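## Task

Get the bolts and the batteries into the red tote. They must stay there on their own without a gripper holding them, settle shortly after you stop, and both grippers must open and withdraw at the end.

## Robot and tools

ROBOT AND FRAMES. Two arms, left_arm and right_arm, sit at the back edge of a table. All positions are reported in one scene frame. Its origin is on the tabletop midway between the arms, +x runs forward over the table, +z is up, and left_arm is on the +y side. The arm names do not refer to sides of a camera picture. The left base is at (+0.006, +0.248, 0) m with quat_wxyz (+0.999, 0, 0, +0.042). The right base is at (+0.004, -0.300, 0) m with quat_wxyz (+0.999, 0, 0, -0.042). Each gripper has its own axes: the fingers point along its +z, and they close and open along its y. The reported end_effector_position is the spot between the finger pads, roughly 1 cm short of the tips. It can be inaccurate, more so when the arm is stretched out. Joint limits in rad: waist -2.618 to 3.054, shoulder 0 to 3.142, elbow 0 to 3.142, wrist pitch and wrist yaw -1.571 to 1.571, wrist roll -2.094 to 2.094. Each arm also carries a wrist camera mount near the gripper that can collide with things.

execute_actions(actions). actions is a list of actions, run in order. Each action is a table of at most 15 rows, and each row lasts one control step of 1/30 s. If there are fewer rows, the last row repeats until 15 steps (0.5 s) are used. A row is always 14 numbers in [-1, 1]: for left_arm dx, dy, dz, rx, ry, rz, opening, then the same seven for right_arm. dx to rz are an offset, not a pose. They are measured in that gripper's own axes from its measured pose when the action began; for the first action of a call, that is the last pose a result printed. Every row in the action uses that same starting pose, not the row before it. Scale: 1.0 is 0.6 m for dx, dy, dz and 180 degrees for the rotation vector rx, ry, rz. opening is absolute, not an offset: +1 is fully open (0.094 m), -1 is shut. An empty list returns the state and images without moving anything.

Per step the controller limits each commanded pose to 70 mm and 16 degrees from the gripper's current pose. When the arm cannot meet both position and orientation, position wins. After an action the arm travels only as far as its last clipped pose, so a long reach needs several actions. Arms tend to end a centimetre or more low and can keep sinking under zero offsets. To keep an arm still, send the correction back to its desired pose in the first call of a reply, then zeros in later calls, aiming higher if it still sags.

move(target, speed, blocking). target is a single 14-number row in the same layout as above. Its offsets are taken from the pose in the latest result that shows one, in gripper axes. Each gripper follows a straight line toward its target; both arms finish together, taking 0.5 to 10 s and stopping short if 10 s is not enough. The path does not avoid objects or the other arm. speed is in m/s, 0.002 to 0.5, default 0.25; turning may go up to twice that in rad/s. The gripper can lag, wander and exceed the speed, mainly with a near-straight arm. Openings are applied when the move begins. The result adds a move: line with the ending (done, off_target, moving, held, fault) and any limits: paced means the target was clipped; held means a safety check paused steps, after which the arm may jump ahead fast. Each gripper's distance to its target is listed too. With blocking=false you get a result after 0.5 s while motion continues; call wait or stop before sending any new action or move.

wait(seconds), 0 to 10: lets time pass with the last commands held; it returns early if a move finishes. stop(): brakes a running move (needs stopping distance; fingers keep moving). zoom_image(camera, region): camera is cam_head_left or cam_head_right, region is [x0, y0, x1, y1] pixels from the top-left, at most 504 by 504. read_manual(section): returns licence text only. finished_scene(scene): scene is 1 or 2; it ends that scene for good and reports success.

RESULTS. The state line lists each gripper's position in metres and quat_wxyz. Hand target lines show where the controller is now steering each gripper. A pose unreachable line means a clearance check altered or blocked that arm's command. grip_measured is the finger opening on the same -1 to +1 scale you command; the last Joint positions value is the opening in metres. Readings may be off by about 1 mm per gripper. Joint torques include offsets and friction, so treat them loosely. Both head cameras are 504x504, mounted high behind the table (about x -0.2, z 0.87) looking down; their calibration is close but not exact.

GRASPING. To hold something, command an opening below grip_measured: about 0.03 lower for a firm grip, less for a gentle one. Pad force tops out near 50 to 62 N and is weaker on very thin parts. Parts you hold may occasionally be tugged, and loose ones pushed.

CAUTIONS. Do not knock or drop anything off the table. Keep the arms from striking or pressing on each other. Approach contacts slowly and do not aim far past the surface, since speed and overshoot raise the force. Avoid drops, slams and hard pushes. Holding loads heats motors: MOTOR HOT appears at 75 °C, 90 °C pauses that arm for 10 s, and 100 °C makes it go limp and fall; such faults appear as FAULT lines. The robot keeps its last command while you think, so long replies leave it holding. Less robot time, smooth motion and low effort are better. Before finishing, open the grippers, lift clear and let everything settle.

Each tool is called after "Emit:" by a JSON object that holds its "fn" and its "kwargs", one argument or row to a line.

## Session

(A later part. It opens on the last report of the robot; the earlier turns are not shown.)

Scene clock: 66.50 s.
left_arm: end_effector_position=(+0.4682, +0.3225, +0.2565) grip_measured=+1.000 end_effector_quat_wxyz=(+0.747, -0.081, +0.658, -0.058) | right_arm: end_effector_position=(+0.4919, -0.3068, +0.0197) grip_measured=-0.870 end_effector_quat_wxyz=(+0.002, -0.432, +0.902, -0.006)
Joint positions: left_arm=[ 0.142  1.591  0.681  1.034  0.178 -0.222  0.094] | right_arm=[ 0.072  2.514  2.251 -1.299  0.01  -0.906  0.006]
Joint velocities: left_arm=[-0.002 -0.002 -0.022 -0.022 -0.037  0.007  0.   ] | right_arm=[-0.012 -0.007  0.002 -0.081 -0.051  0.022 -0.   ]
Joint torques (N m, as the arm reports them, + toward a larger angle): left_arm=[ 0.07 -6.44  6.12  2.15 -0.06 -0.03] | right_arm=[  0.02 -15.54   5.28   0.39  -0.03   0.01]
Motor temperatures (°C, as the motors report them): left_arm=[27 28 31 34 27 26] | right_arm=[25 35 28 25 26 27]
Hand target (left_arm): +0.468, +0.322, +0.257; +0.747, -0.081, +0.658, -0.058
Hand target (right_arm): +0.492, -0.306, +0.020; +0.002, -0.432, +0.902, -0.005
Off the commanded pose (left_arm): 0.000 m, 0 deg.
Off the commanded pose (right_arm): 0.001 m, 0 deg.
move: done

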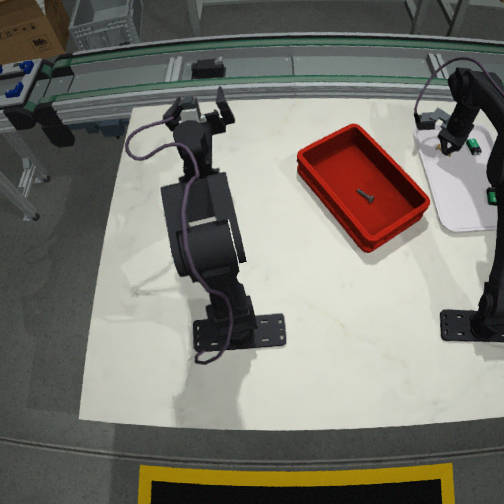

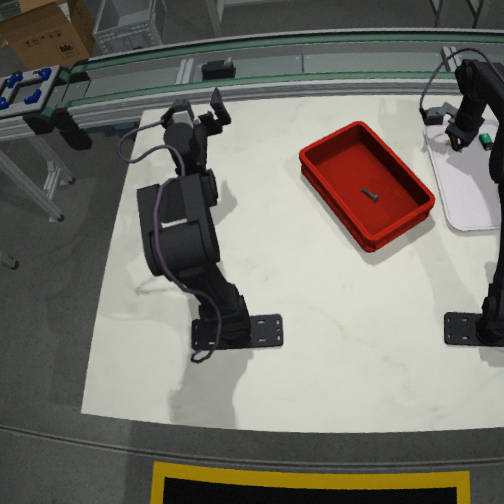

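Emit:
{"fn": "move", "kwargs": {
  "target": [0,0,0,0,0,0,1,0,0.15,-0.185,0,0,0,-1]
}}

Emit:
{"fn": "move", "kwargs": {
  "target": [0,0,0,0,0,0,1,-0.19,0.355,0,0,0,0.06,-1],
  "speed": 0.3
}}

Emit:
{"fn": "move", "kwargs": {
  "target": [0,0,0,0,0,0,1,0,0,0.16,0,0,0,-1],
  "speed": 0.12
}}

Scene clock: 71.27 s.
left_arm: end_effector_position=(+0.4682, +0.3225, +0.2565) grip_measured=+1.000 end_effector_quat_wxyz=(+0.747, -0.081, +0.658, -0.058) | right_arm: end_effector_position=(+0.4277, -0.2504, +0.1281) grip_measured=-0.870 end_effector_quat_wxyz=(+0.011, -0.435, +0.900, -0.010)
Joint positions: left_arm=[ 0.142  1.591  0.681  1.034  0.178 -0.222  0.094] | right_arm=[ 0.204  2.181  2.105 -1.469  0.012 -0.781  0.006]
Joint velocities: left_arm=[ 0.002 -0.012 -0.007  0.007 -0.022  0.066  0.   ] | right_arm=[ 0.002  0.002 -0.007  0.022  0.007  0.022 -0.   ]
Joint torques (N m, as the arm reports them, + toward a larger angle): left_arm=[ 0.07 -6.44  6.13  2.16 -0.06 -0.03] | right_arm=[  0.12 -14.03   4.17   0.35  -0.03   0.03]
Motor temperatures (°C, as the motors report them): left_arm=[27 28 31 34 27 26] | right_arm=[25 35 28 25 26 27]
Hand target (left_arm): +0.468, +0.322, +0.257; +0.747, -0.081, +0.658, -0.058
Hand target (right_arm): +0.421, -0.251, +0.130; +0.003, -0.432, +0.902, -0.007
Off the commanded pose (left_arm): 0.000 m, 0 deg.
Off the commanded pose (right_arm): 0.007 m, 1 deg.
move: done

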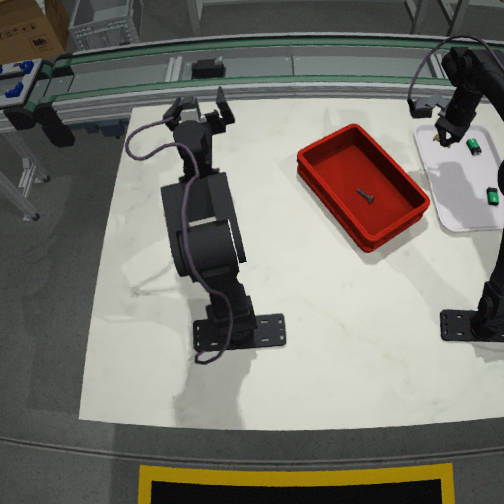

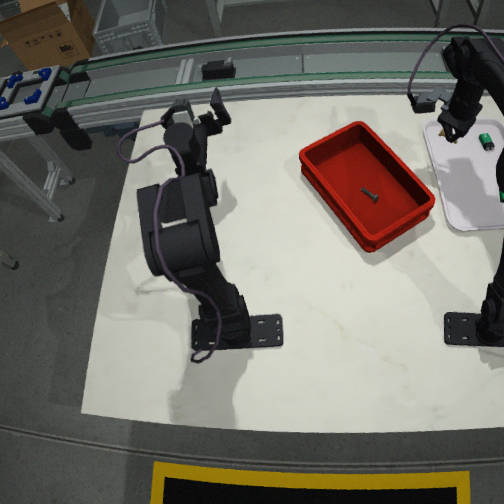

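Scene clock: 72.77 s.
left_arm: end_effector_position=(+0.4682, +0.3225, +0.2565) grip_measured=+1.000 end_effector_quat_wxyz=(+0.747, -0.081, +0.658, -0.058) | right_arm: end_effector_position=(+0.3319, -0.0269, +0.1220) grip_measured=-0.869 end_effector_quat_wxyz=(+0.011, -0.356, +0.934, -0.008)
Joint positions: left_arm=[ 0.142  1.591  0.681  1.034  0.178 -0.222  0.094] | right_arm=[ 0.786  2.191  2.098 -1.463  0.022 -0.028  0.006]
Joint velocities: left_arm=[-0.007  0.002 -0.012  0.037 -0.007  0.007  0.   ] | right_arm=[ 0.002 -0.012 -0.007 -0.051 -0.051 -0.066 -0.001]
Joint torques (N m, as the arm reports them, + toward a larger angle): left_arm=[ 0.07 -6.42  6.15  2.15 -0.06 -0.03] | right_arm=[ -0.61 -12.59   7.69   0.3    0.07   0.03]
Motor temperatures (°C, as the motors report them): left_arm=[27 28 31 34 27 26] | right_arm=[25 35 28 25 26 27]
Hand target (left_arm): +0.468, +0.322, +0.257; +0.747, -0.081, +0.658, -0.058
Hand target (right_arm): +0.336, -0.028, +0.127; +0.017, -0.349, +0.937, -0.009
Off the commanded pose (left_arm): 0.000 m, 0 deg.
Off the commanded pose (right_arm): 0.002 m, 1 deg.
move: done

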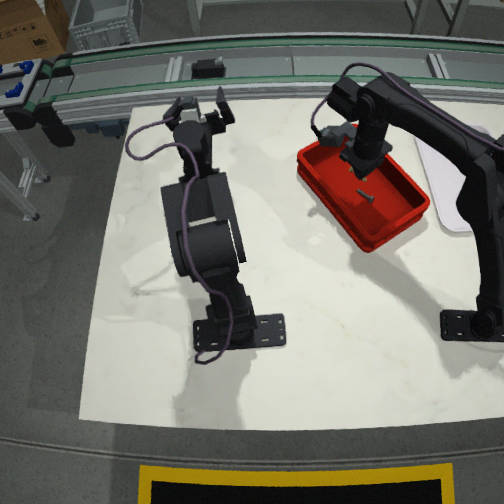

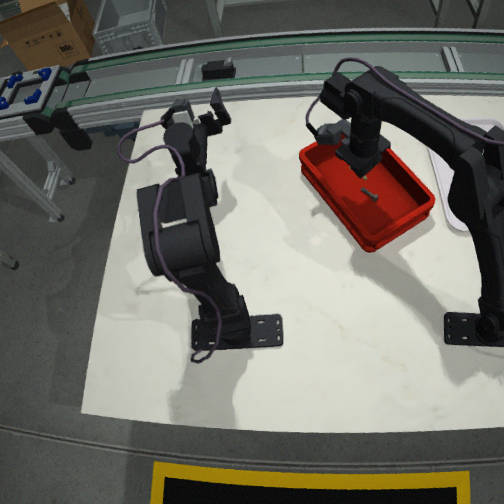

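Scene clock: 74.13 s.
left_arm: end_effector_position=(+0.4682, +0.3225, +0.2565) grip_measured=+1.000 end_effector_quat_wxyz=(+0.747, -0.081, +0.658, -0.058) | right_arm: end_effector_position=(+0.3321, -0.0267, +0.0267) grip_measured=-0.869 end_effector_quat_wxyz=(+0.005, -0.356, +0.934, -0.010)
Joint positions: left_arm=[ 0.142  1.591  0.681  1.034  0.178 -0.222  0.094] | right_arm=[ 0.786  2.22   1.765 -1.112  0.022 -0.028  0.006]
Joint velocities: left_arm=[-0.007 -0.002 -0.017  0.007  0.022  0.037  0.   ] | right_arm=[-0.007  0.012  0.012  0.007 -0.007  0.037 -0.   ]
Joint torques (N m, as the arm reports them, + toward a larger angle): left_arm=[ 0.07 -6.44  6.13  2.15 -0.06 -0.03] | right_arm=[ -0.08 -13.66   4.41   0.6    0.     0.  ]
Motor temperatures (°C, as the motors report them): left_arm=[27 28 31 34 27 26] | right_arm=[25 35 28 25 26 27]
Hand target (left_arm): +0.468, +0.322, +0.257; +0.747, -0.081, +0.658, -0.058
Hand target (right_arm): +0.334, -0.026, +0.026; +0.011, -0.356, +0.934, -0.008
Off the commanded pose (left_arm): 0.000 m, 0 deg.
Off the commanded pose (right_arm): 0.002 m, 1 deg.
move: done

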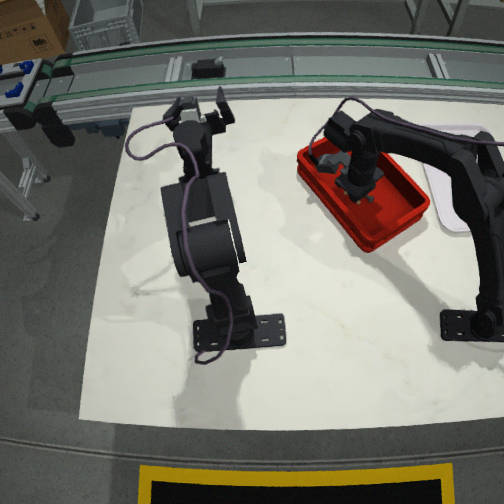

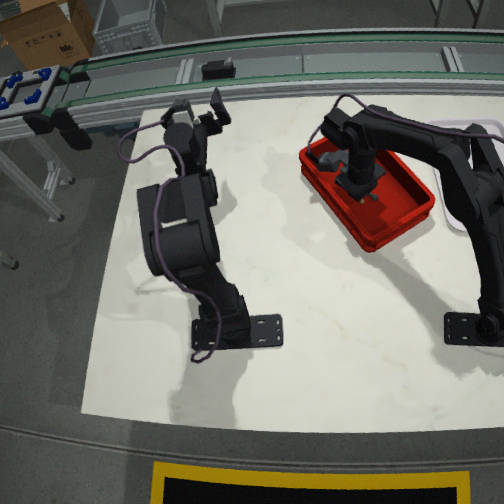

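Emit:
{"fn": "move", "kwargs": {
  "target": [0,0,0,0,0,0,1,0,0,0,0,0,0,-0.6]
}}

Emit:
{"fn": "move", "kwargs": {
  "target": [0,0,0,0,0,0,1,0,0,-0.165,0,0,0,-0.6]
}}

Emit:
{"fn": "move", "kwargs": {
  "target": [0,0,0,0,0,0,1,0.2,-0.652,0.1,0.022,-0.081,0.166,0.25],
  "speed": 0.3
}}

Emit:
{"fn": "zoom_image", "kwargs": {
  "camera": "cam_head_left",
  "region": [384, 110, 504, 250]
}}

Scene clock: 79.07 s.
left_arm: end_effector_position=(+0.4682, +0.3225, +0.2565) grip_measured=+1.000 end_effector_quat_wxyz=(+0.747, -0.081, +0.658, -0.058) | right_arm: end_effector_position=(+0.3324, -0.0265, +0.0267) grip_measured=-0.603 end_effector_quat_wxyz=(+0.006, -0.356, +0.934, -0.010)
Joint positions: left_arm=[ 0.142  1.591  0.681  1.034  0.178 -0.222  0.094] | right_arm=[ 0.786  2.22   1.765 -1.11   0.022 -0.028  0.019]
Joint velocities: left_arm=[ 0.017  0.002  0.002 -0.081  0.066 -0.066  0.   ] | right_arm=[-0.007 -0.002  0.002  0.037  0.037  0.007 -0.   ]
Joint torques (N m, as the arm reports them, + toward a larger angle): left_arm=[ 0.07 -6.43  6.13  2.15 -0.06 -0.03] | right_arm=[  0.01 -13.2    5.16   0.39   0.01   0.01]
Motor temperatures (°C, as the motors report them): left_arm=[27 28 31 34 27 26] | right_arm=[25 35 28 25 26 27]
Hand target (left_arm): +0.468, +0.322, +0.257; +0.747, -0.081, +0.658, -0.058
Hand target (right_arm): +0.332, -0.027, +0.027; +0.005, -0.356, +0.934, -0.010
Off the commanded pose (left_arm): 0.000 m, 0 deg.
Off the commanded pose (right_arm): 0.000 m, 0 deg.
move: done

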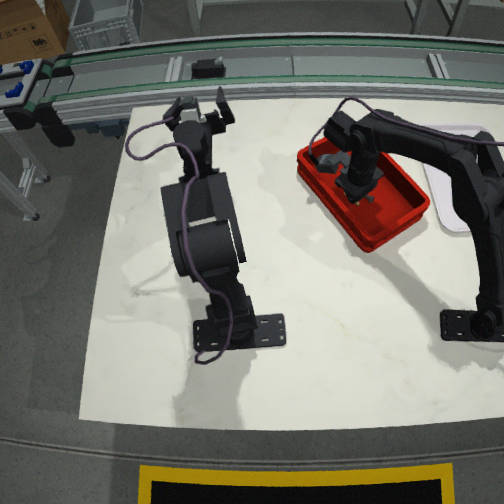

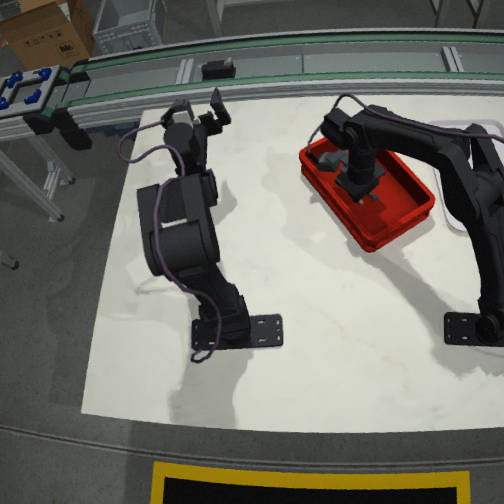

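Scene clock: 80.23 s.
left_arm: end_effector_position=(+0.4682, +0.3225, +0.2565) grip_measured=+1.000 end_effector_quat_wxyz=(+0.747, -0.081, +0.658, -0.058) | right_arm: end_effector_position=(+0.3299, -0.0286, +0.1204) grip_measured=-0.603 end_effector_quat_wxyz=(+0.002, -0.356, +0.934, -0.011)
Joint positions: left_arm=[ 0.142  1.591  0.681  1.034  0.178 -0.222  0.094] | right_arm=[ 0.786  2.2    2.107 -1.48   0.022 -0.028  0.019]
Joint velocities: left_arm=[-0.002  0.002  0.017 -0.007  0.007 -0.081  0.   ] | right_arm=[-0.012  0.017 -0.007 -0.081  0.007  0.007 -0.   ]
Joint torques (N m, as the arm reports them, + toward a larger angle): left_arm=[ 0.07 -6.44  6.13  2.15 -0.06 -0.03] | right_arm=[  0.12 -12.83   7.38   0.26  -0.01   0.01]
Motor temperatures (°C, as the motors report them): left_arm=[27 28 31 34 27 26] | right_arm=[25 35 28 25 26 27]
Hand target (left_arm): +0.468, +0.322, +0.257; +0.747, -0.081, +0.658, -0.058
Hand target (right_arm): +0.331, -0.027, +0.126; +0.006, -0.356, +0.934, -0.009
Off the commanded pose (left_arm): 0.000 m, 0 deg.
Off the commanded pose (right_arm): 0.006 m, 1 deg.
move: done

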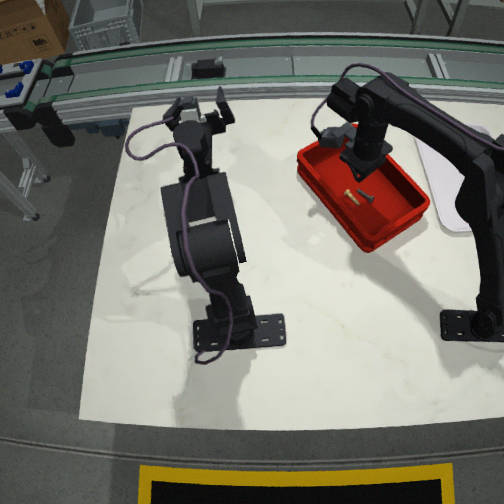

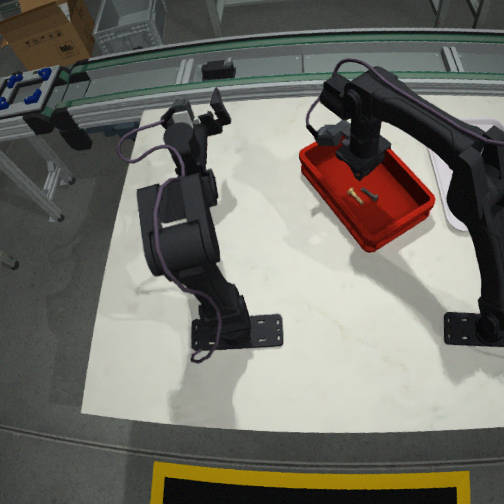

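Scene clock: 82.20 s.
left_arm: end_effector_position=(+0.4682, +0.3225, +0.2565) grip_measured=+1.000 end_effector_quat_wxyz=(+0.747, -0.081, +0.658, -0.058) | right_arm: end_effector_position=(+0.4858, -0.4054, +0.0558) grip_measured=+0.247 end_effector_quat_wxyz=(+0.115, -0.092, +0.989, -0.003)
Joint positions: left_arm=[ 0.142  1.591  0.681  1.034  0.178 -0.222  0.094] | right_arm=[-0.158  2.26   1.922 -1.013 -0.071 -0.422  0.059]
Joint velocities: left_arm=[0.007 0.007 0.002 0.022 0.007 0.022 0.   ] | right_arm=[-0.012 -0.002 -0.007 -0.037 -0.037 -0.007  0.001]
Joint torques (N m, as the arm reports them, + toward a larger angle): left_arm=[ 0.08 -6.42  6.13  2.15 -0.06 -0.04] | right_arm=[  0.6  -13.7    7.96   0.82  -0.2   -0.05]
Motor temperatures (°C, as the motors report them): left_arm=[27 28 31 35 27 26] | right_arm=[25 35 28 25 26 27]
Hand target (left_arm): +0.468, +0.322, +0.257; +0.747, -0.081, +0.658, -0.058
Hand target (right_arm): +0.493, -0.401, +0.062; +0.127, -0.100, +0.987, +0.001
Off the commanded pose (left_arm): 0.000 m, 0 deg.
Off the commanded pose (right_arm): 0.021 m, 3 deg.
move: off_target (right_arm)

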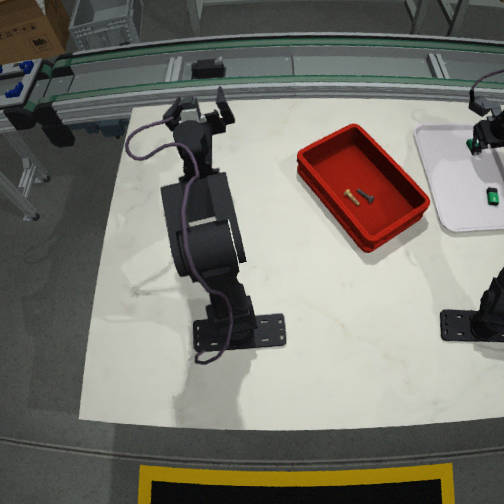

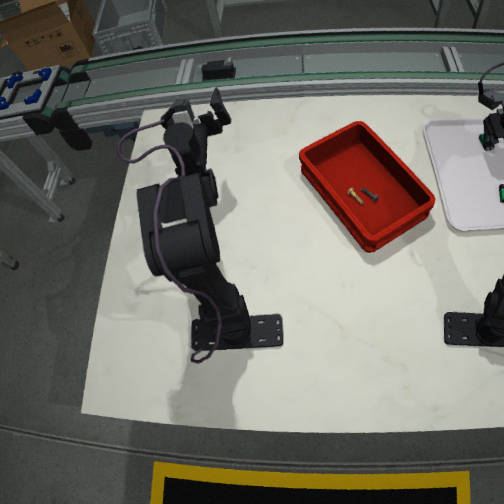

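Region (384, 110, 504, 250) of cam_head_left's 504x504 image, scaled by 3.600, with more detail than that image has; it fills the left 432 columns of this view, and the rest is white.

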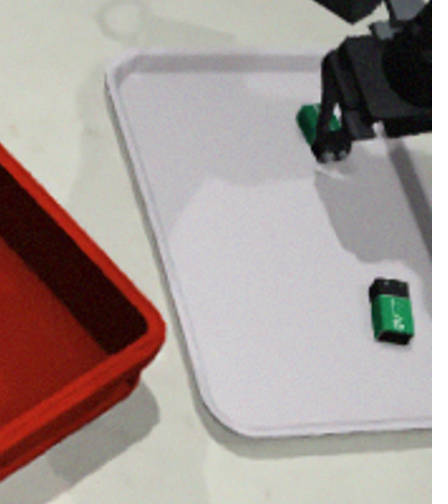

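Emit:
{"fn": "move", "kwargs": {
  "target": [0,0,0,0,0,0,1,-0.03,0.02,0.0,0,0,0,0.1],
  "speed": 0.06
}}

Emit:
{"fn": "move", "kwargs": {
  "target": [0,0,0,0,0,0,1,0,0,0.045,0,0,0,0.1],
  "speed": 0.05
}}

Emit:
{"fn": "zoom_image", "kwargs": {
  "camera": "cam_head_left",
  "region": [384, 110, 504, 250]
}}

Scene clock: 86.80 s.
left_arm: end_effector_position=(+0.4682, +0.3225, +0.2565) grip_measured=+1.000 end_effector_quat_wxyz=(+0.747, -0.081, +0.658, -0.058) | right_arm: end_effector_position=(+0.4983, -0.3918, +0.0557) grip_measured=+0.103 end_effector_quat_wxyz=(+0.115, -0.095, +0.989, -0.001)
Joint positions: left_arm=[ 0.142  1.591  0.681  1.034  0.178 -0.222  0.094] | right_arm=[-0.125  2.304  1.996 -1.042 -0.066 -0.393  0.052]
Joint velocities: left_arm=[ 0.002  0.007  0.017  0.022 -0.051  0.051  0.   ] | right_arm=[-0.002 -0.007  0.002 -0.022 -0.022 -0.037 -0.   ]
Joint torques (N m, as the arm reports them, + toward a larger angle): left_arm=[ 0.07 -6.43  6.14  2.15 -0.06 -0.03] | right_arm=[  0.4  -13.81   8.09   0.73  -0.02   0.07]
Motor temperatures (°C, as the motors report them): left_arm=[27 28 31 35 27 26] | right_arm=[25 35 28 25 26 27]
Hand target (left_arm): +0.468, +0.322, +0.257; +0.747, -0.081, +0.658, -0.058
Hand target (right_arm): +0.501, -0.391, +0.060; +0.116, -0.092, +0.989, -0.003
Off the commanded pose (left_arm): 0.000 m, 0 deg.
Off the commanded pose (right_arm): 0.005 m, 0 deg.
move: done

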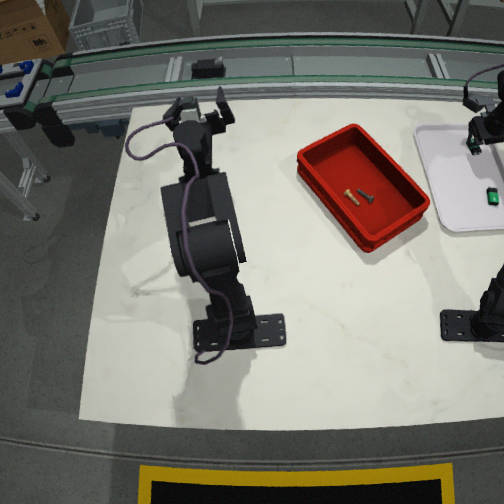

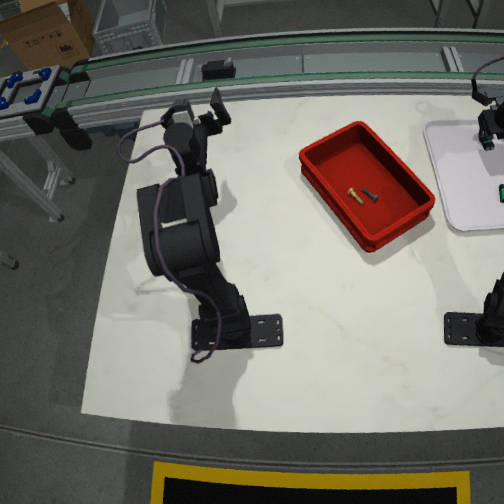

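Scene clock: 87.70 s.
left_arm: end_effector_position=(+0.4682, +0.3225, +0.2565) grip_measured=+1.000 end_effector_quat_wxyz=(+0.747, -0.081, +0.658, -0.058) | right_arm: end_effector_position=(+0.5033, -0.3929, +0.0316) grip_measured=+0.103 end_effector_quat_wxyz=(+0.112, -0.095, +0.989, -0.001)
Joint positions: left_arm=[ 0.142  1.591  0.681  1.034  0.178 -0.222  0.094] | right_arm=[-0.125  2.346  1.973 -0.983 -0.066 -0.393  0.052]
Joint velocities: left_arm=[-0.002  0.007  0.012  0.037  0.022 -0.066  0.   ] | right_arm=[-0.002 -0.002 -0.007 -0.051 -0.007  0.022  0.001]
Joint torques (N m, as the arm reports them, + toward a larger angle): left_arm=[ 0.07 -6.43  6.13  2.15 -0.06 -0.03] | right_arm=[  0.43 -14.61   4.7    1.01  -0.04   0.04]
Motor temperatures (°C, as the motors report them): left_arm=[27 28 31 35 27 26] | right_arm=[25 35 28 25 26 27]
Hand target (left_arm): +0.468, +0.322, +0.257; +0.747, -0.081, +0.658, -0.058
Hand target (right_arm): +0.505, -0.391, +0.029; +0.115, -0.095, +0.989, -0.001
Off the commanded pose (left_arm): 0.000 m, 0 deg.
Off the commanded pose (right_arm): 0.003 m, 0 deg.
move: done

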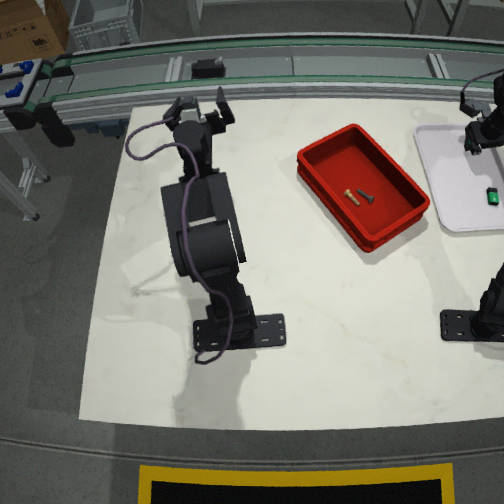

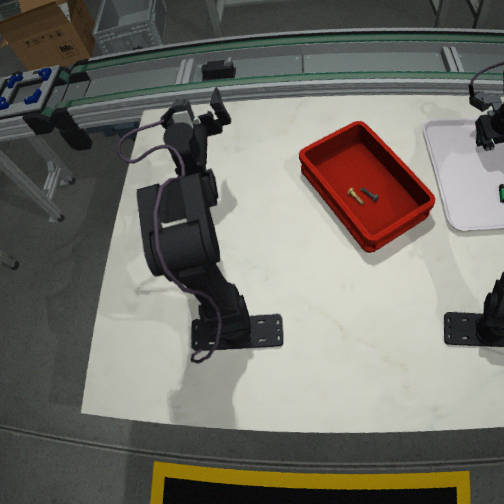

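Region (384, 110, 504, 250) of cam_head_left's 504x504 image, scaled by 3.600, with more detail than that image has; it fills the left 432 columns of this view, and the rest is white.

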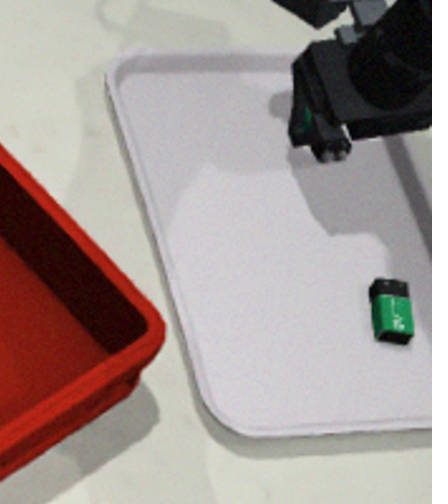

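Emit:
{"fn": "move", "kwargs": {
  "target": [0,0,0,0,0,0,1,0,0,0.018,0,0,0,0.1],
  "speed": 0.05
}}

Emit:
{"fn": "move", "kwargs": {
  "target": [0,0,0,0,0,0,1,0,0,0,0,0,0,-0.6]
}}

Scene clock: 96.43 s.
left_arm: end_effector_position=(+0.4682, +0.3225, +0.2565) grip_measured=+1.000 end_effector_quat_wxyz=(+0.747, -0.081, +0.658, -0.058) | right_arm: end_effector_position=(+0.5055, -0.3933, +0.0250) grip_measured=+0.103 end_effector_quat_wxyz=(+0.112, -0.095, +0.989, -0.001)
Joint positions: left_arm=[ 0.142  1.591  0.681  1.034  0.178 -0.222  0.094] | right_arm=[-0.125  2.361  1.973 -0.968 -0.066 -0.393  0.052]
Joint velocities: left_arm=[-0.022 -0.002  0.012  0.066 -0.007 -0.066  0.   ] | right_arm=[-0.022  0.012  0.007  0.022  0.007 -0.037  0.001]
Joint torques (N m, as the arm reports them, + toward a larger angle): left_arm=[ 0.07 -6.44  6.12  2.15 -0.06 -0.03] | right_arm=[  0.19 -14.41   4.61   0.98  -0.04   0.02]
Motor temperatures (°C, as the motors report them): left_arm=[27 28 31 35 27 26] | right_arm=[25 36 28 26 26 27]
Hand target (left_arm): +0.468, +0.322, +0.257; +0.747, -0.081, +0.658, -0.058
Hand target (right_arm): +0.506, -0.393, +0.021; +0.112, -0.095, +0.989, -0.001
Off the commanded pose (left_arm): 0.000 m, 0 deg.
Off the commanded pose (right_arm): 0.004 m, 0 deg.
move: done

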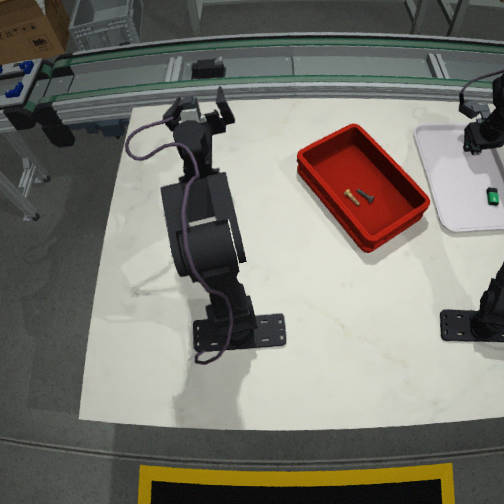

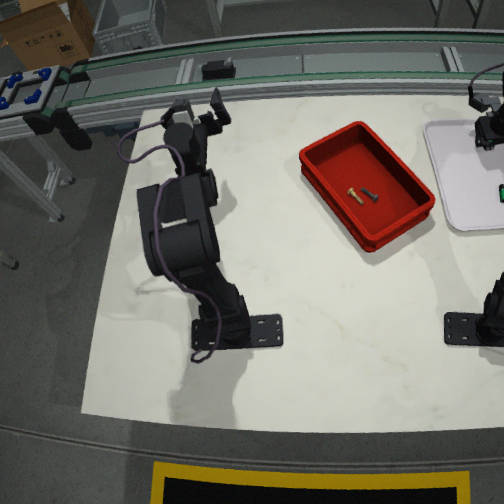

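Scene clock: 96.93 s.
left_arm: end_effector_position=(+0.4682, +0.3225, +0.2565) grip_measured=+1.000 end_effector_quat_wxyz=(+0.747, -0.081, +0.658, -0.058) | right_arm: end_effector_position=(+0.5054, -0.3935, +0.0250) grip_measured=-0.468 end_effector_quat_wxyz=(+0.112, -0.095, +0.989, -0.001)
Joint positions: left_arm=[ 0.142  1.591  0.681  1.034  0.178 -0.222  0.094] | right_arm=[-0.125  2.361  1.973 -0.968 -0.065 -0.393  0.025]
Joint velocities: left_arm=[ 0.007  0.002 -0.002 -0.022  0.037  0.022  0.   ] | right_arm=[-0.007  0.007 -0.002  0.051  0.007 -0.095  0.   ]
Joint torques (N m, as the arm reports them, + toward a larger angle): left_arm=[ 0.08 -6.43  6.13  2.15 -0.06 -0.03] | right_arm=[  0.09 -14.7    5.57   0.85  -0.06   0.  ]
Motor temperatures (°C, as the motors report them): left_arm=[27 28 31 35 27 26] | right_arm=[25 36 28 26 26 27]
Hand target (left_arm): +0.468, +0.322, +0.257; +0.747, -0.081, +0.658, -0.058
Hand target (right_arm): +0.505, -0.393, +0.025; +0.112, -0.095, +0.989, -0.001
Off the commanded pose (left_arm): 0.000 m, 0 deg.
Off the commanded pose (right_arm): 0.000 m, 0 deg.
move: done

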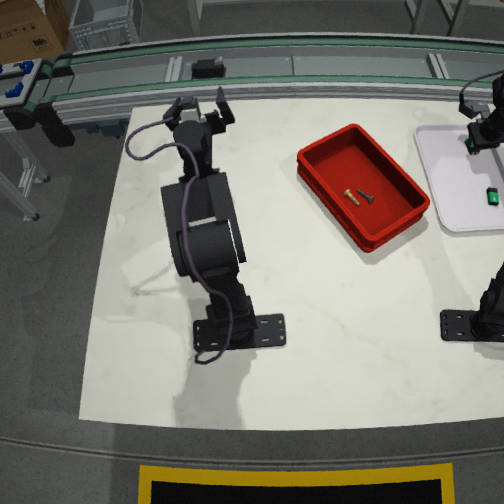

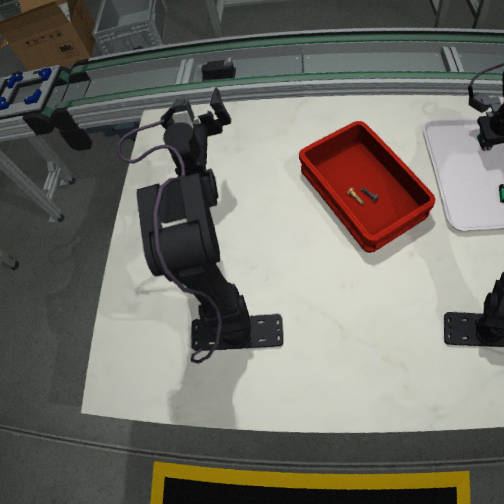

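Emit:
{"fn": "move", "kwargs": {
  "target": [0,0,0,0,0,0,1,0.063,0.065,-0.196,0,0,0,-0.6],
  "speed": 0.2
}}

Scene clock: 101.47 s.
left_arm: end_effector_position=(+0.4682, +0.3225, +0.2565) grip_measured=+1.000 end_effector_quat_wxyz=(+0.747, -0.081, +0.658, -0.058) | right_arm: end_effector_position=(+0.4399, -0.3695, +0.1275) grip_measured=-0.468 end_effector_quat_wxyz=(+0.116, -0.095, +0.989, -0.002)
Joint positions: left_arm=[ 0.142  1.591  0.681  1.034  0.178 -0.222  0.094] | right_arm=[-0.1    2.018  1.828 -1.157 -0.061 -0.371  0.025]
Joint velocities: left_arm=[-0.007  0.022  0.007 -0.022 -0.081  0.051  0.   ] | right_arm=[ 0.002 -0.007 -0.002 -0.022 -0.007 -0.022 -0.001]
Joint torques (N m, as the arm reports them, + toward a larger angle): left_arm=[ 0.07 -6.42  6.12  2.15 -0.06 -0.03] | right_arm=[  0.66 -13.35   4.68   0.77   0.01   0.04]
Motor temperatures (°C, as the motors report them): left_arm=[27 28 31 35 27 26] | right_arm=[25 36 28 26 26 27]
Hand target (left_arm): +0.468, +0.322, +0.257; +0.747, -0.081, +0.658, -0.058
Hand target (right_arm): +0.435, -0.366, +0.130; +0.112, -0.095, +0.989, -0.001
Off the commanded pose (left_arm): 0.000 m, 0 deg.
Off the commanded pose (right_arm): 0.007 m, 0 deg.
move: done

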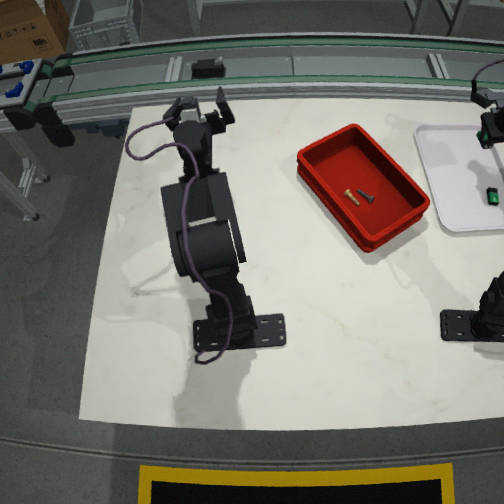

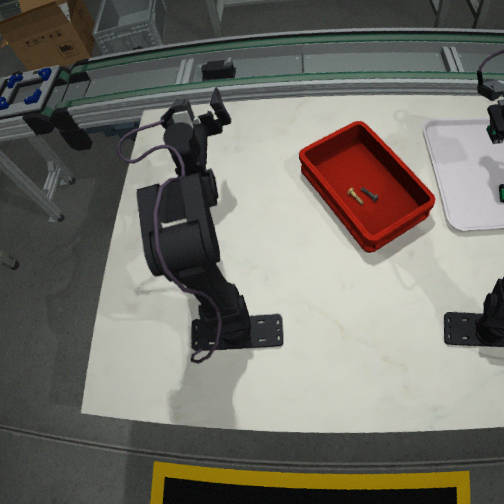

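Emit:
{"fn": "move", "kwargs": {
  "target": [0,0,0,0,0,0,1,-0.066,0.598,-0.008,-0.037,-0.004,-0.157,-0.6],
  "speed": 0.3
}}

Emit:
{"fn": "zoom_image", "kwargs": {
  "camera": "cam_head_left",
  "region": [280,80,450,270]
}}

Scene clock: 107.93 s.
left_arm: end_effector_position=(+0.4682, +0.3225, +0.2565) grip_measured=+1.000 end_effector_quat_wxyz=(+0.747, -0.081, +0.658, -0.058) | right_arm: end_effector_position=(+0.4106, -0.0093, +0.1332) grip_measured=-0.467 end_effector_quat_wxyz=(+0.113, -0.348, +0.930, +0.027)
Joint positions: left_arm=[ 0.142  1.591  0.681  1.034  0.178 -0.222  0.094] | right_arm=[ 0.706  2.311  2.318 -1.345  0.007 -0.095  0.025]
Joint velocities: left_arm=[-0.002  0.012 -0.002 -0.051 -0.022 -0.051  0.   ] | right_arm=[-0.022 -0.007 -0.002 -0.081 -0.037 -0.022 -0.002]
Joint torques (N m, as the arm reports them, + toward a larger angle): left_arm=[ 0.07 -6.42  6.12  2.15 -0.06 -0.03] | right_arm=[ -0.6  -13.86   7.95   0.78   0.04   0.08]
Motor temperatures (°C, as the motors report them): left_arm=[27 28 31 36 27 26] | right_arm=[25 36 28 26 26 27]
Hand target (left_arm): +0.468, +0.322, +0.257; +0.747, -0.081, +0.658, -0.058
Hand target (right_arm): +0.415, -0.011, +0.140; +0.120, -0.340, +0.932, +0.026
Off the commanded pose (left_arm): 0.000 m, 0 deg.
Off the commanded pose (right_arm): 0.002 m, 1 deg.
move: done

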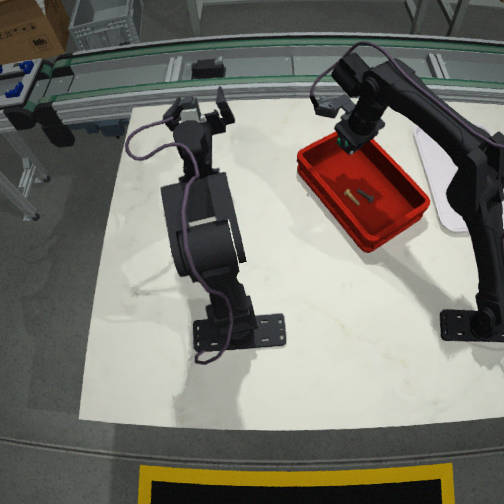

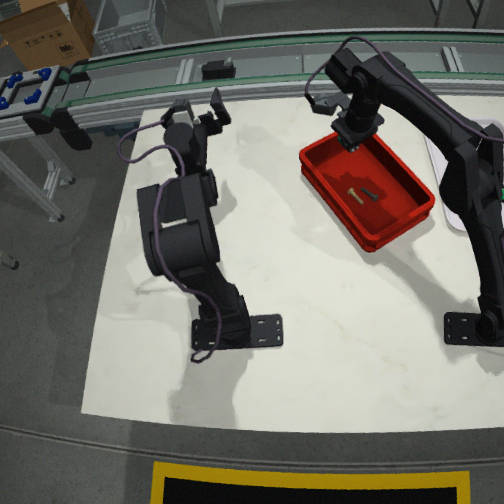

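Region (280, 80, 450, 270) of cam_head_left's 504x504 image, scaled by 2.653, with more detail than that image has; it fills the left 451 columns of this view, and the rest is white.

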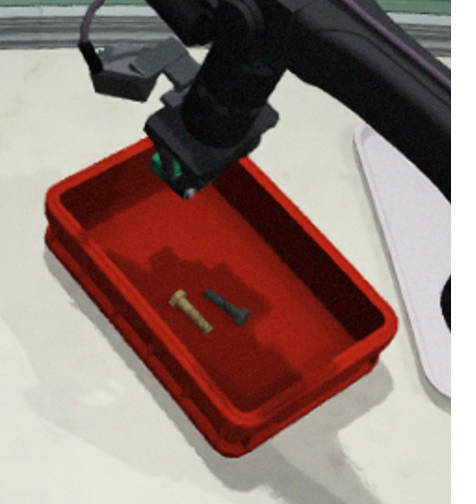

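Emit:
{"fn": "move", "kwargs": {
  "target": [0,0,0,0,0,0,1,0.055,0.004,0.165,0,0,0,-0.6],
  "speed": 0.12
}}

Emit:
{"fn": "zoom_image", "kwargs": {
  "camera": "cam_head_left",
  "region": [280,80,450,270]
}}

Scene clock: 111.97 s.
left_arm: end_effector_position=(+0.4682, +0.3225, +0.2565) grip_measured=+1.000 end_effector_quat_wxyz=(+0.747, -0.081, +0.658, -0.058) | right_arm: end_effector_position=(+0.4039, -0.0142, +0.0304) grip_measured=-0.468 end_effector_quat_wxyz=(+0.109, -0.348, +0.931, +0.026)
Joint positions: left_arm=[ 0.142  1.591  0.681  1.034  0.178 -0.222  0.094] | right_arm=[ 0.706  2.264  1.828 -0.91   0.007 -0.095  0.025]
Joint velocities: left_arm=[-0.002 -0.002 -0.012 -0.037  0.095 -0.081  0.   ] | right_arm=[-0.002  0.002 -0.007 -0.051 -0.037 -0.022  0.001]
Joint torques (N m, as the arm reports them, + toward a larger angle): left_arm=[ 0.07 -6.43  6.13  2.15 -0.06 -0.03] | right_arm=[  0.15 -14.76   3.94   1.07  -0.01   0.02]
Motor temperatures (°C, as the motors report them): left_arm=[27 28 31 36 27 26] | right_arm=[25 36 28 26 26 27]
Hand target (left_arm): +0.468, +0.322, +0.257; +0.747, -0.081, +0.658, -0.058
Hand target (right_arm): +0.403, -0.014, +0.029; +0.112, -0.348, +0.931, +0.027
Off the commanded pose (left_arm): 0.000 m, 0 deg.
Off the commanded pose (right_arm): 0.002 m, 0 deg.
move: done

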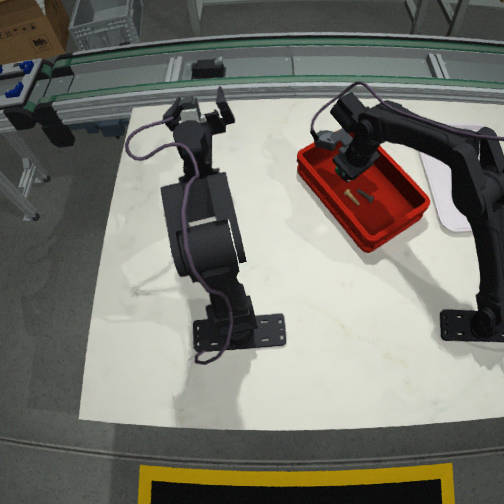

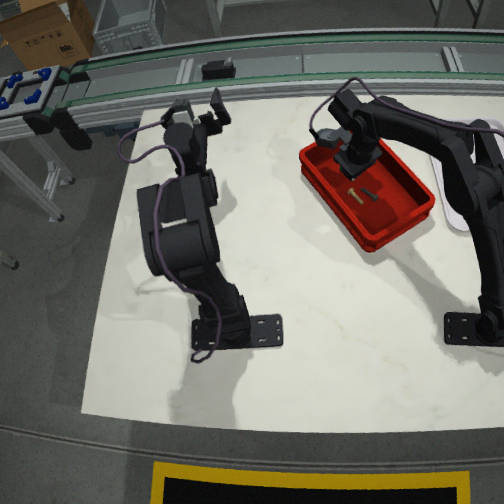

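Region (280, 80, 450, 270) of cam_head_left's 504x504 image, scaled by 2.653, with more detail than that image has; it fills the left 451 columns of this view, and the rest is white.

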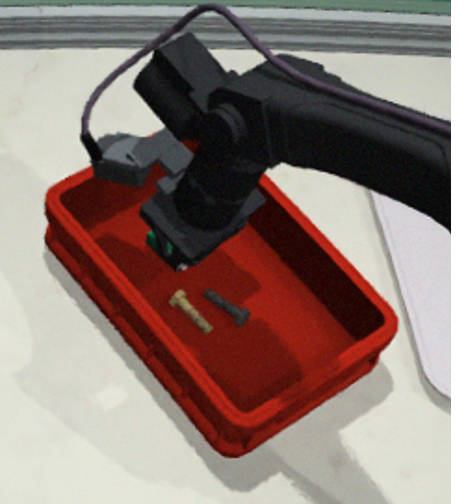

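Emit:
{"fn": "move", "kwargs": {
  "target": [0,0,0,0,0,0,1,0.002,0,0.008,0,0,0,-0.6],
  "speed": 0.04
}}

Emit:
{"fn": "move", "kwargs": {
  "target": [0,0,0,0,0,0,1,0,0,0,0,0,0,-0.2]
}}

Emit:
{"fn": "move", "kwargs": {
  "target": [0,0,0,0,0,0,1,0.06,0,-0.18,0,0.07,0,-0.2]
}}

Scene clock: 115.23 s.
left_arm: end_effector_position=(+0.4682, +0.3225, +0.2565) grip_measured=+1.000 end_effector_quat_wxyz=(+0.747, -0.081, +0.658, -0.058) | right_arm: end_effector_position=(+0.4039, -0.0142, +0.0304) grip_measured=-0.468 end_effector_quat_wxyz=(+0.109, -0.348, +0.931, +0.026)
Joint positions: left_arm=[ 0.142  1.591  0.681  1.034  0.178 -0.222  0.094] | right_arm=[ 0.706  2.264  1.828 -0.91   0.007 -0.095  0.025]
Joint velocities: left_arm=[-0.002  0.012 -0.002 -0.037 -0.022 -0.007  0.   ] | right_arm=[-0.017  0.012  0.002  0.037 -0.037  0.007 -0.   ]
Joint torques (N m, as the arm reports them, + toward a larger angle): left_arm=[ 0.08 -6.42  6.15  2.16 -0.06 -0.03] | right_arm=[  0.02 -13.61   4.45   1.06  -0.01  -0.01]
Motor temperatures (°C, as the motors report them): left_arm=[27 28 31 36 27 26] | right_arm=[25 36 28 26 26 27]
Hand target (left_arm): +0.468, +0.322, +0.257; +0.747, -0.081, +0.658, -0.058
Hand target (right_arm): +0.404, -0.014, +0.026; +0.109, -0.348, +0.931, +0.026
Off the commanded pose (left_arm): 0.000 m, 0 deg.
Off the commanded pose (right_arm): 0.005 m, 0 deg.
move: done

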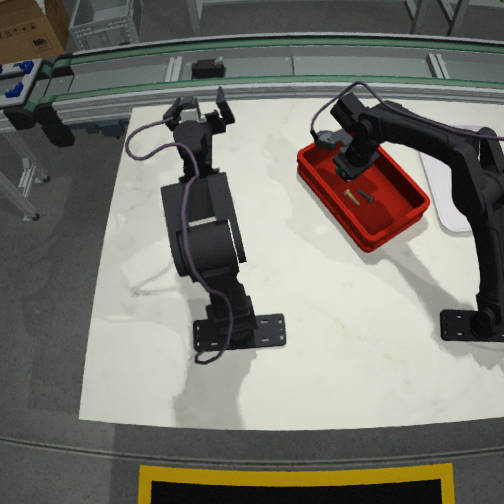

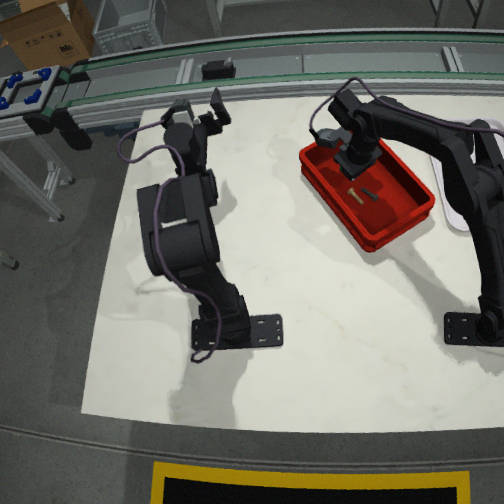

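Scene clock: 115.73 s.
left_arm: end_effector_position=(+0.4682, +0.3225, +0.2565) grip_measured=+1.000 end_effector_quat_wxyz=(+0.747, -0.081, +0.658, -0.058) | right_arm: end_effector_position=(+0.4039, -0.0141, +0.0304) grip_measured=-0.203 end_effector_quat_wxyz=(+0.109, -0.348, +0.931, +0.026)
Joint positions: left_arm=[ 0.142  1.591  0.681  1.034  0.178 -0.222  0.094] | right_arm=[ 0.706  2.264  1.828 -0.909  0.007 -0.095  0.037]
Joint velocities: left_arm=[-0.007 -0.012 -0.017  0.037  0.022 -0.007  0.   ] | right_arm=[-0.007 -0.022  0.007 -0.051  0.037 -0.022 -0.001]
Joint torques (N m, as the arm reports them, + toward a larger angle): left_arm=[ 0.07 -6.43  6.13  2.15 -0.06 -0.04] | right_arm=[  0.04 -14.07   5.6    0.86  -0.01   0.  ]
Motor temperatures (°C, as the motors report them): left_arm=[27 28 31 36 27 26] | right_arm=[25 36 28 26 26 27]
Hand target (left_arm): +0.468, +0.322, +0.257; +0.747, -0.081, +0.658, -0.058
Hand target (right_arm): +0.404, -0.014, +0.030; +0.109, -0.348, +0.931, +0.026
Off the commanded pose (left_arm): 0.000 m, 0 deg.
Off the commanded pose (right_arm): 0.000 m, 0 deg.
move: done

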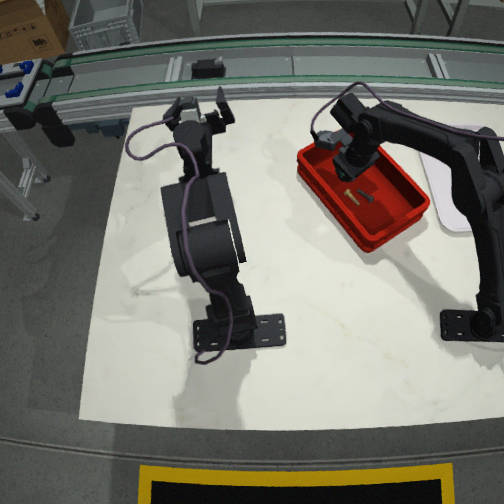

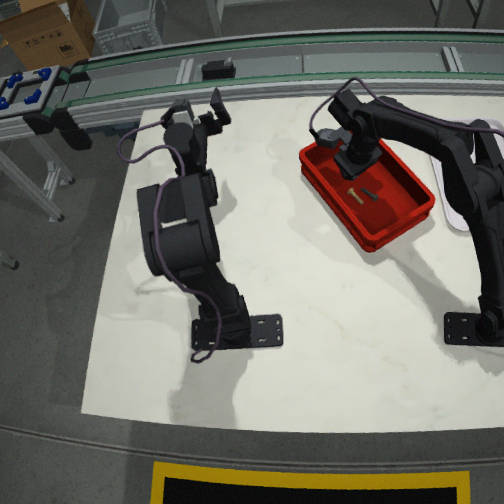

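Scene clock: 117.00 s.
left_arm: end_effector_position=(+0.4682, +0.3225, +0.2565) grip_measured=+1.000 end_effector_quat_wxyz=(+0.747, -0.081, +0.658, -0.058) | right_arm: end_effector_position=(+0.3548, -0.0519, +0.1246) grip_measured=-0.203 end_effector_quat_wxyz=(+0.004, -0.350, +0.937, -0.009)
Joint positions: left_arm=[ 0.142  1.591  0.681  1.034  0.178 -0.222  0.094] | right_arm=[ 0.706  2.226  2.165 -1.508  0.019 -0.095  0.037]
Joint velocities: left_arm=[ 0.007 -0.017 -0.027 -0.007  0.022  0.007  0.   ] | right_arm=[ 0.002  0.007  0.002  0.037 -0.081 -0.007  0.   ]
Joint torques (N m, as the arm reports them, + toward a larger angle): left_arm=[ 0.07 -6.43  6.13  2.15 -0.06 -0.03] | right_arm=[ -0.14 -12.38   7.5    0.3    0.04  -0.01]
Motor temperatures (°C, as the motors report them): left_arm=[27 28 31 36 27 26] | right_arm=[25 36 28 26 26 27]
Hand target (left_arm): +0.468, +0.322, +0.257; +0.747, -0.081, +0.658, -0.058
Hand target (right_arm): +0.358, -0.052, +0.128; +0.007, -0.350, +0.937, -0.011
Off the commanded pose (left_arm): 0.000 m, 0 deg.
Off the commanded pose (right_arm): 0.004 m, 1 deg.
move: done

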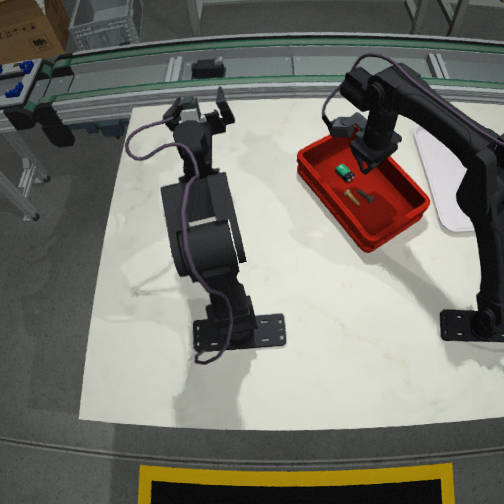

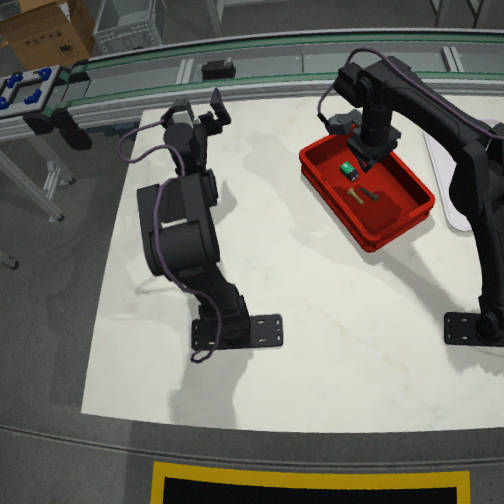

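Emit:
{"fn": "move", "kwargs": {
  "target": [0,0,0,0,0,0,1,0.407,-0.43,0.09,0,0,0.272,0.15],
  "speed": 0.35
}}

Emit:
{"fn": "zoom_image", "kwargs": {
  "camera": "cam_head_left",
  "region": [404,130,504,250]
}}

Scene clock: 121.70 s.
left_arm: end_effector_position=(+0.4682, +0.3225, +0.2565) grip_measured=+1.000 end_effector_quat_wxyz=(+0.747, -0.081, +0.658, -0.058) | right_arm: end_effector_position=(+0.3257, -0.4058, +0.0692) grip_measured=+0.147 end_effector_quat_wxyz=(-0.010, +0.076, +0.997, -0.009)
Joint positions: left_arm=[ 0.142  1.591  0.681  1.034  0.178 -0.222  0.094] | right_arm=[-0.224  1.862  1.407 -1.13   0.023 -0.156  0.054]
Joint velocities: left_arm=[ 0.002  0.002 -0.002 -0.051 -0.066 -0.051  0.   ] | right_arm=[-0.007  0.002  0.007 -0.037 -0.022 -0.037  0.001]
Joint torques (N m, as the arm reports them, + toward a larger angle): left_arm=[ 0.07 -6.43  6.13  2.16 -0.06 -0.03] | right_arm=[ 0.45 -9.26  5.9   0.54 -0.07 -0.06]
Motor temperatures (°C, as the motors report them): left_arm=[27 28 31 36 27 26] | right_arm=[25 36 28 25 26 27]
Hand target (left_arm): +0.468, +0.322, +0.257; +0.747, -0.081, +0.658, -0.058
Hand target (right_arm): +0.332, -0.404, +0.070; -0.000, +0.069, +0.998, -0.008
Off the commanded pose (left_arm): 0.000 m, 0 deg.
Off the commanded pose (right_arm): 0.016 m, 2 deg.
move: off_target (right_arm)

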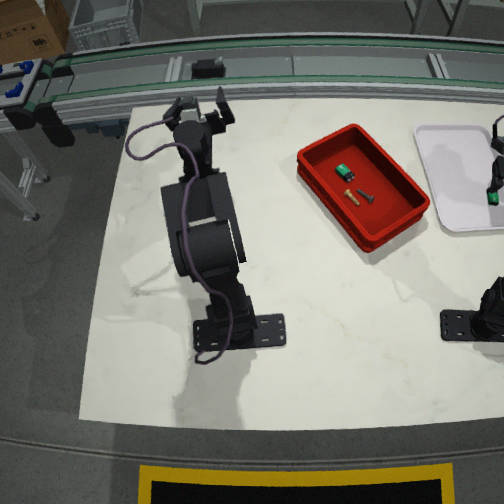

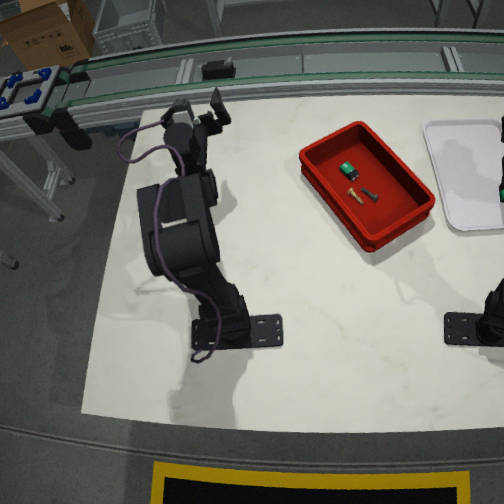

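Region (404, 130, 504, 250) of cam_head_left's 504x504 image, scaled by 4.200, with more detail than that image has.

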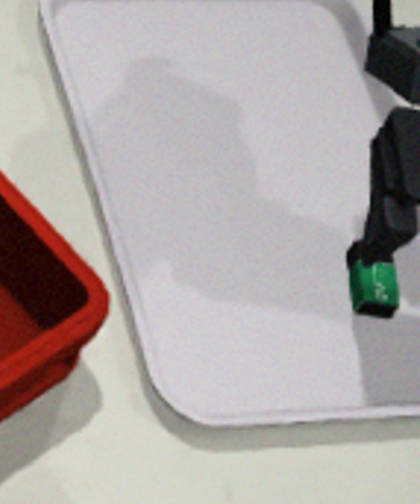

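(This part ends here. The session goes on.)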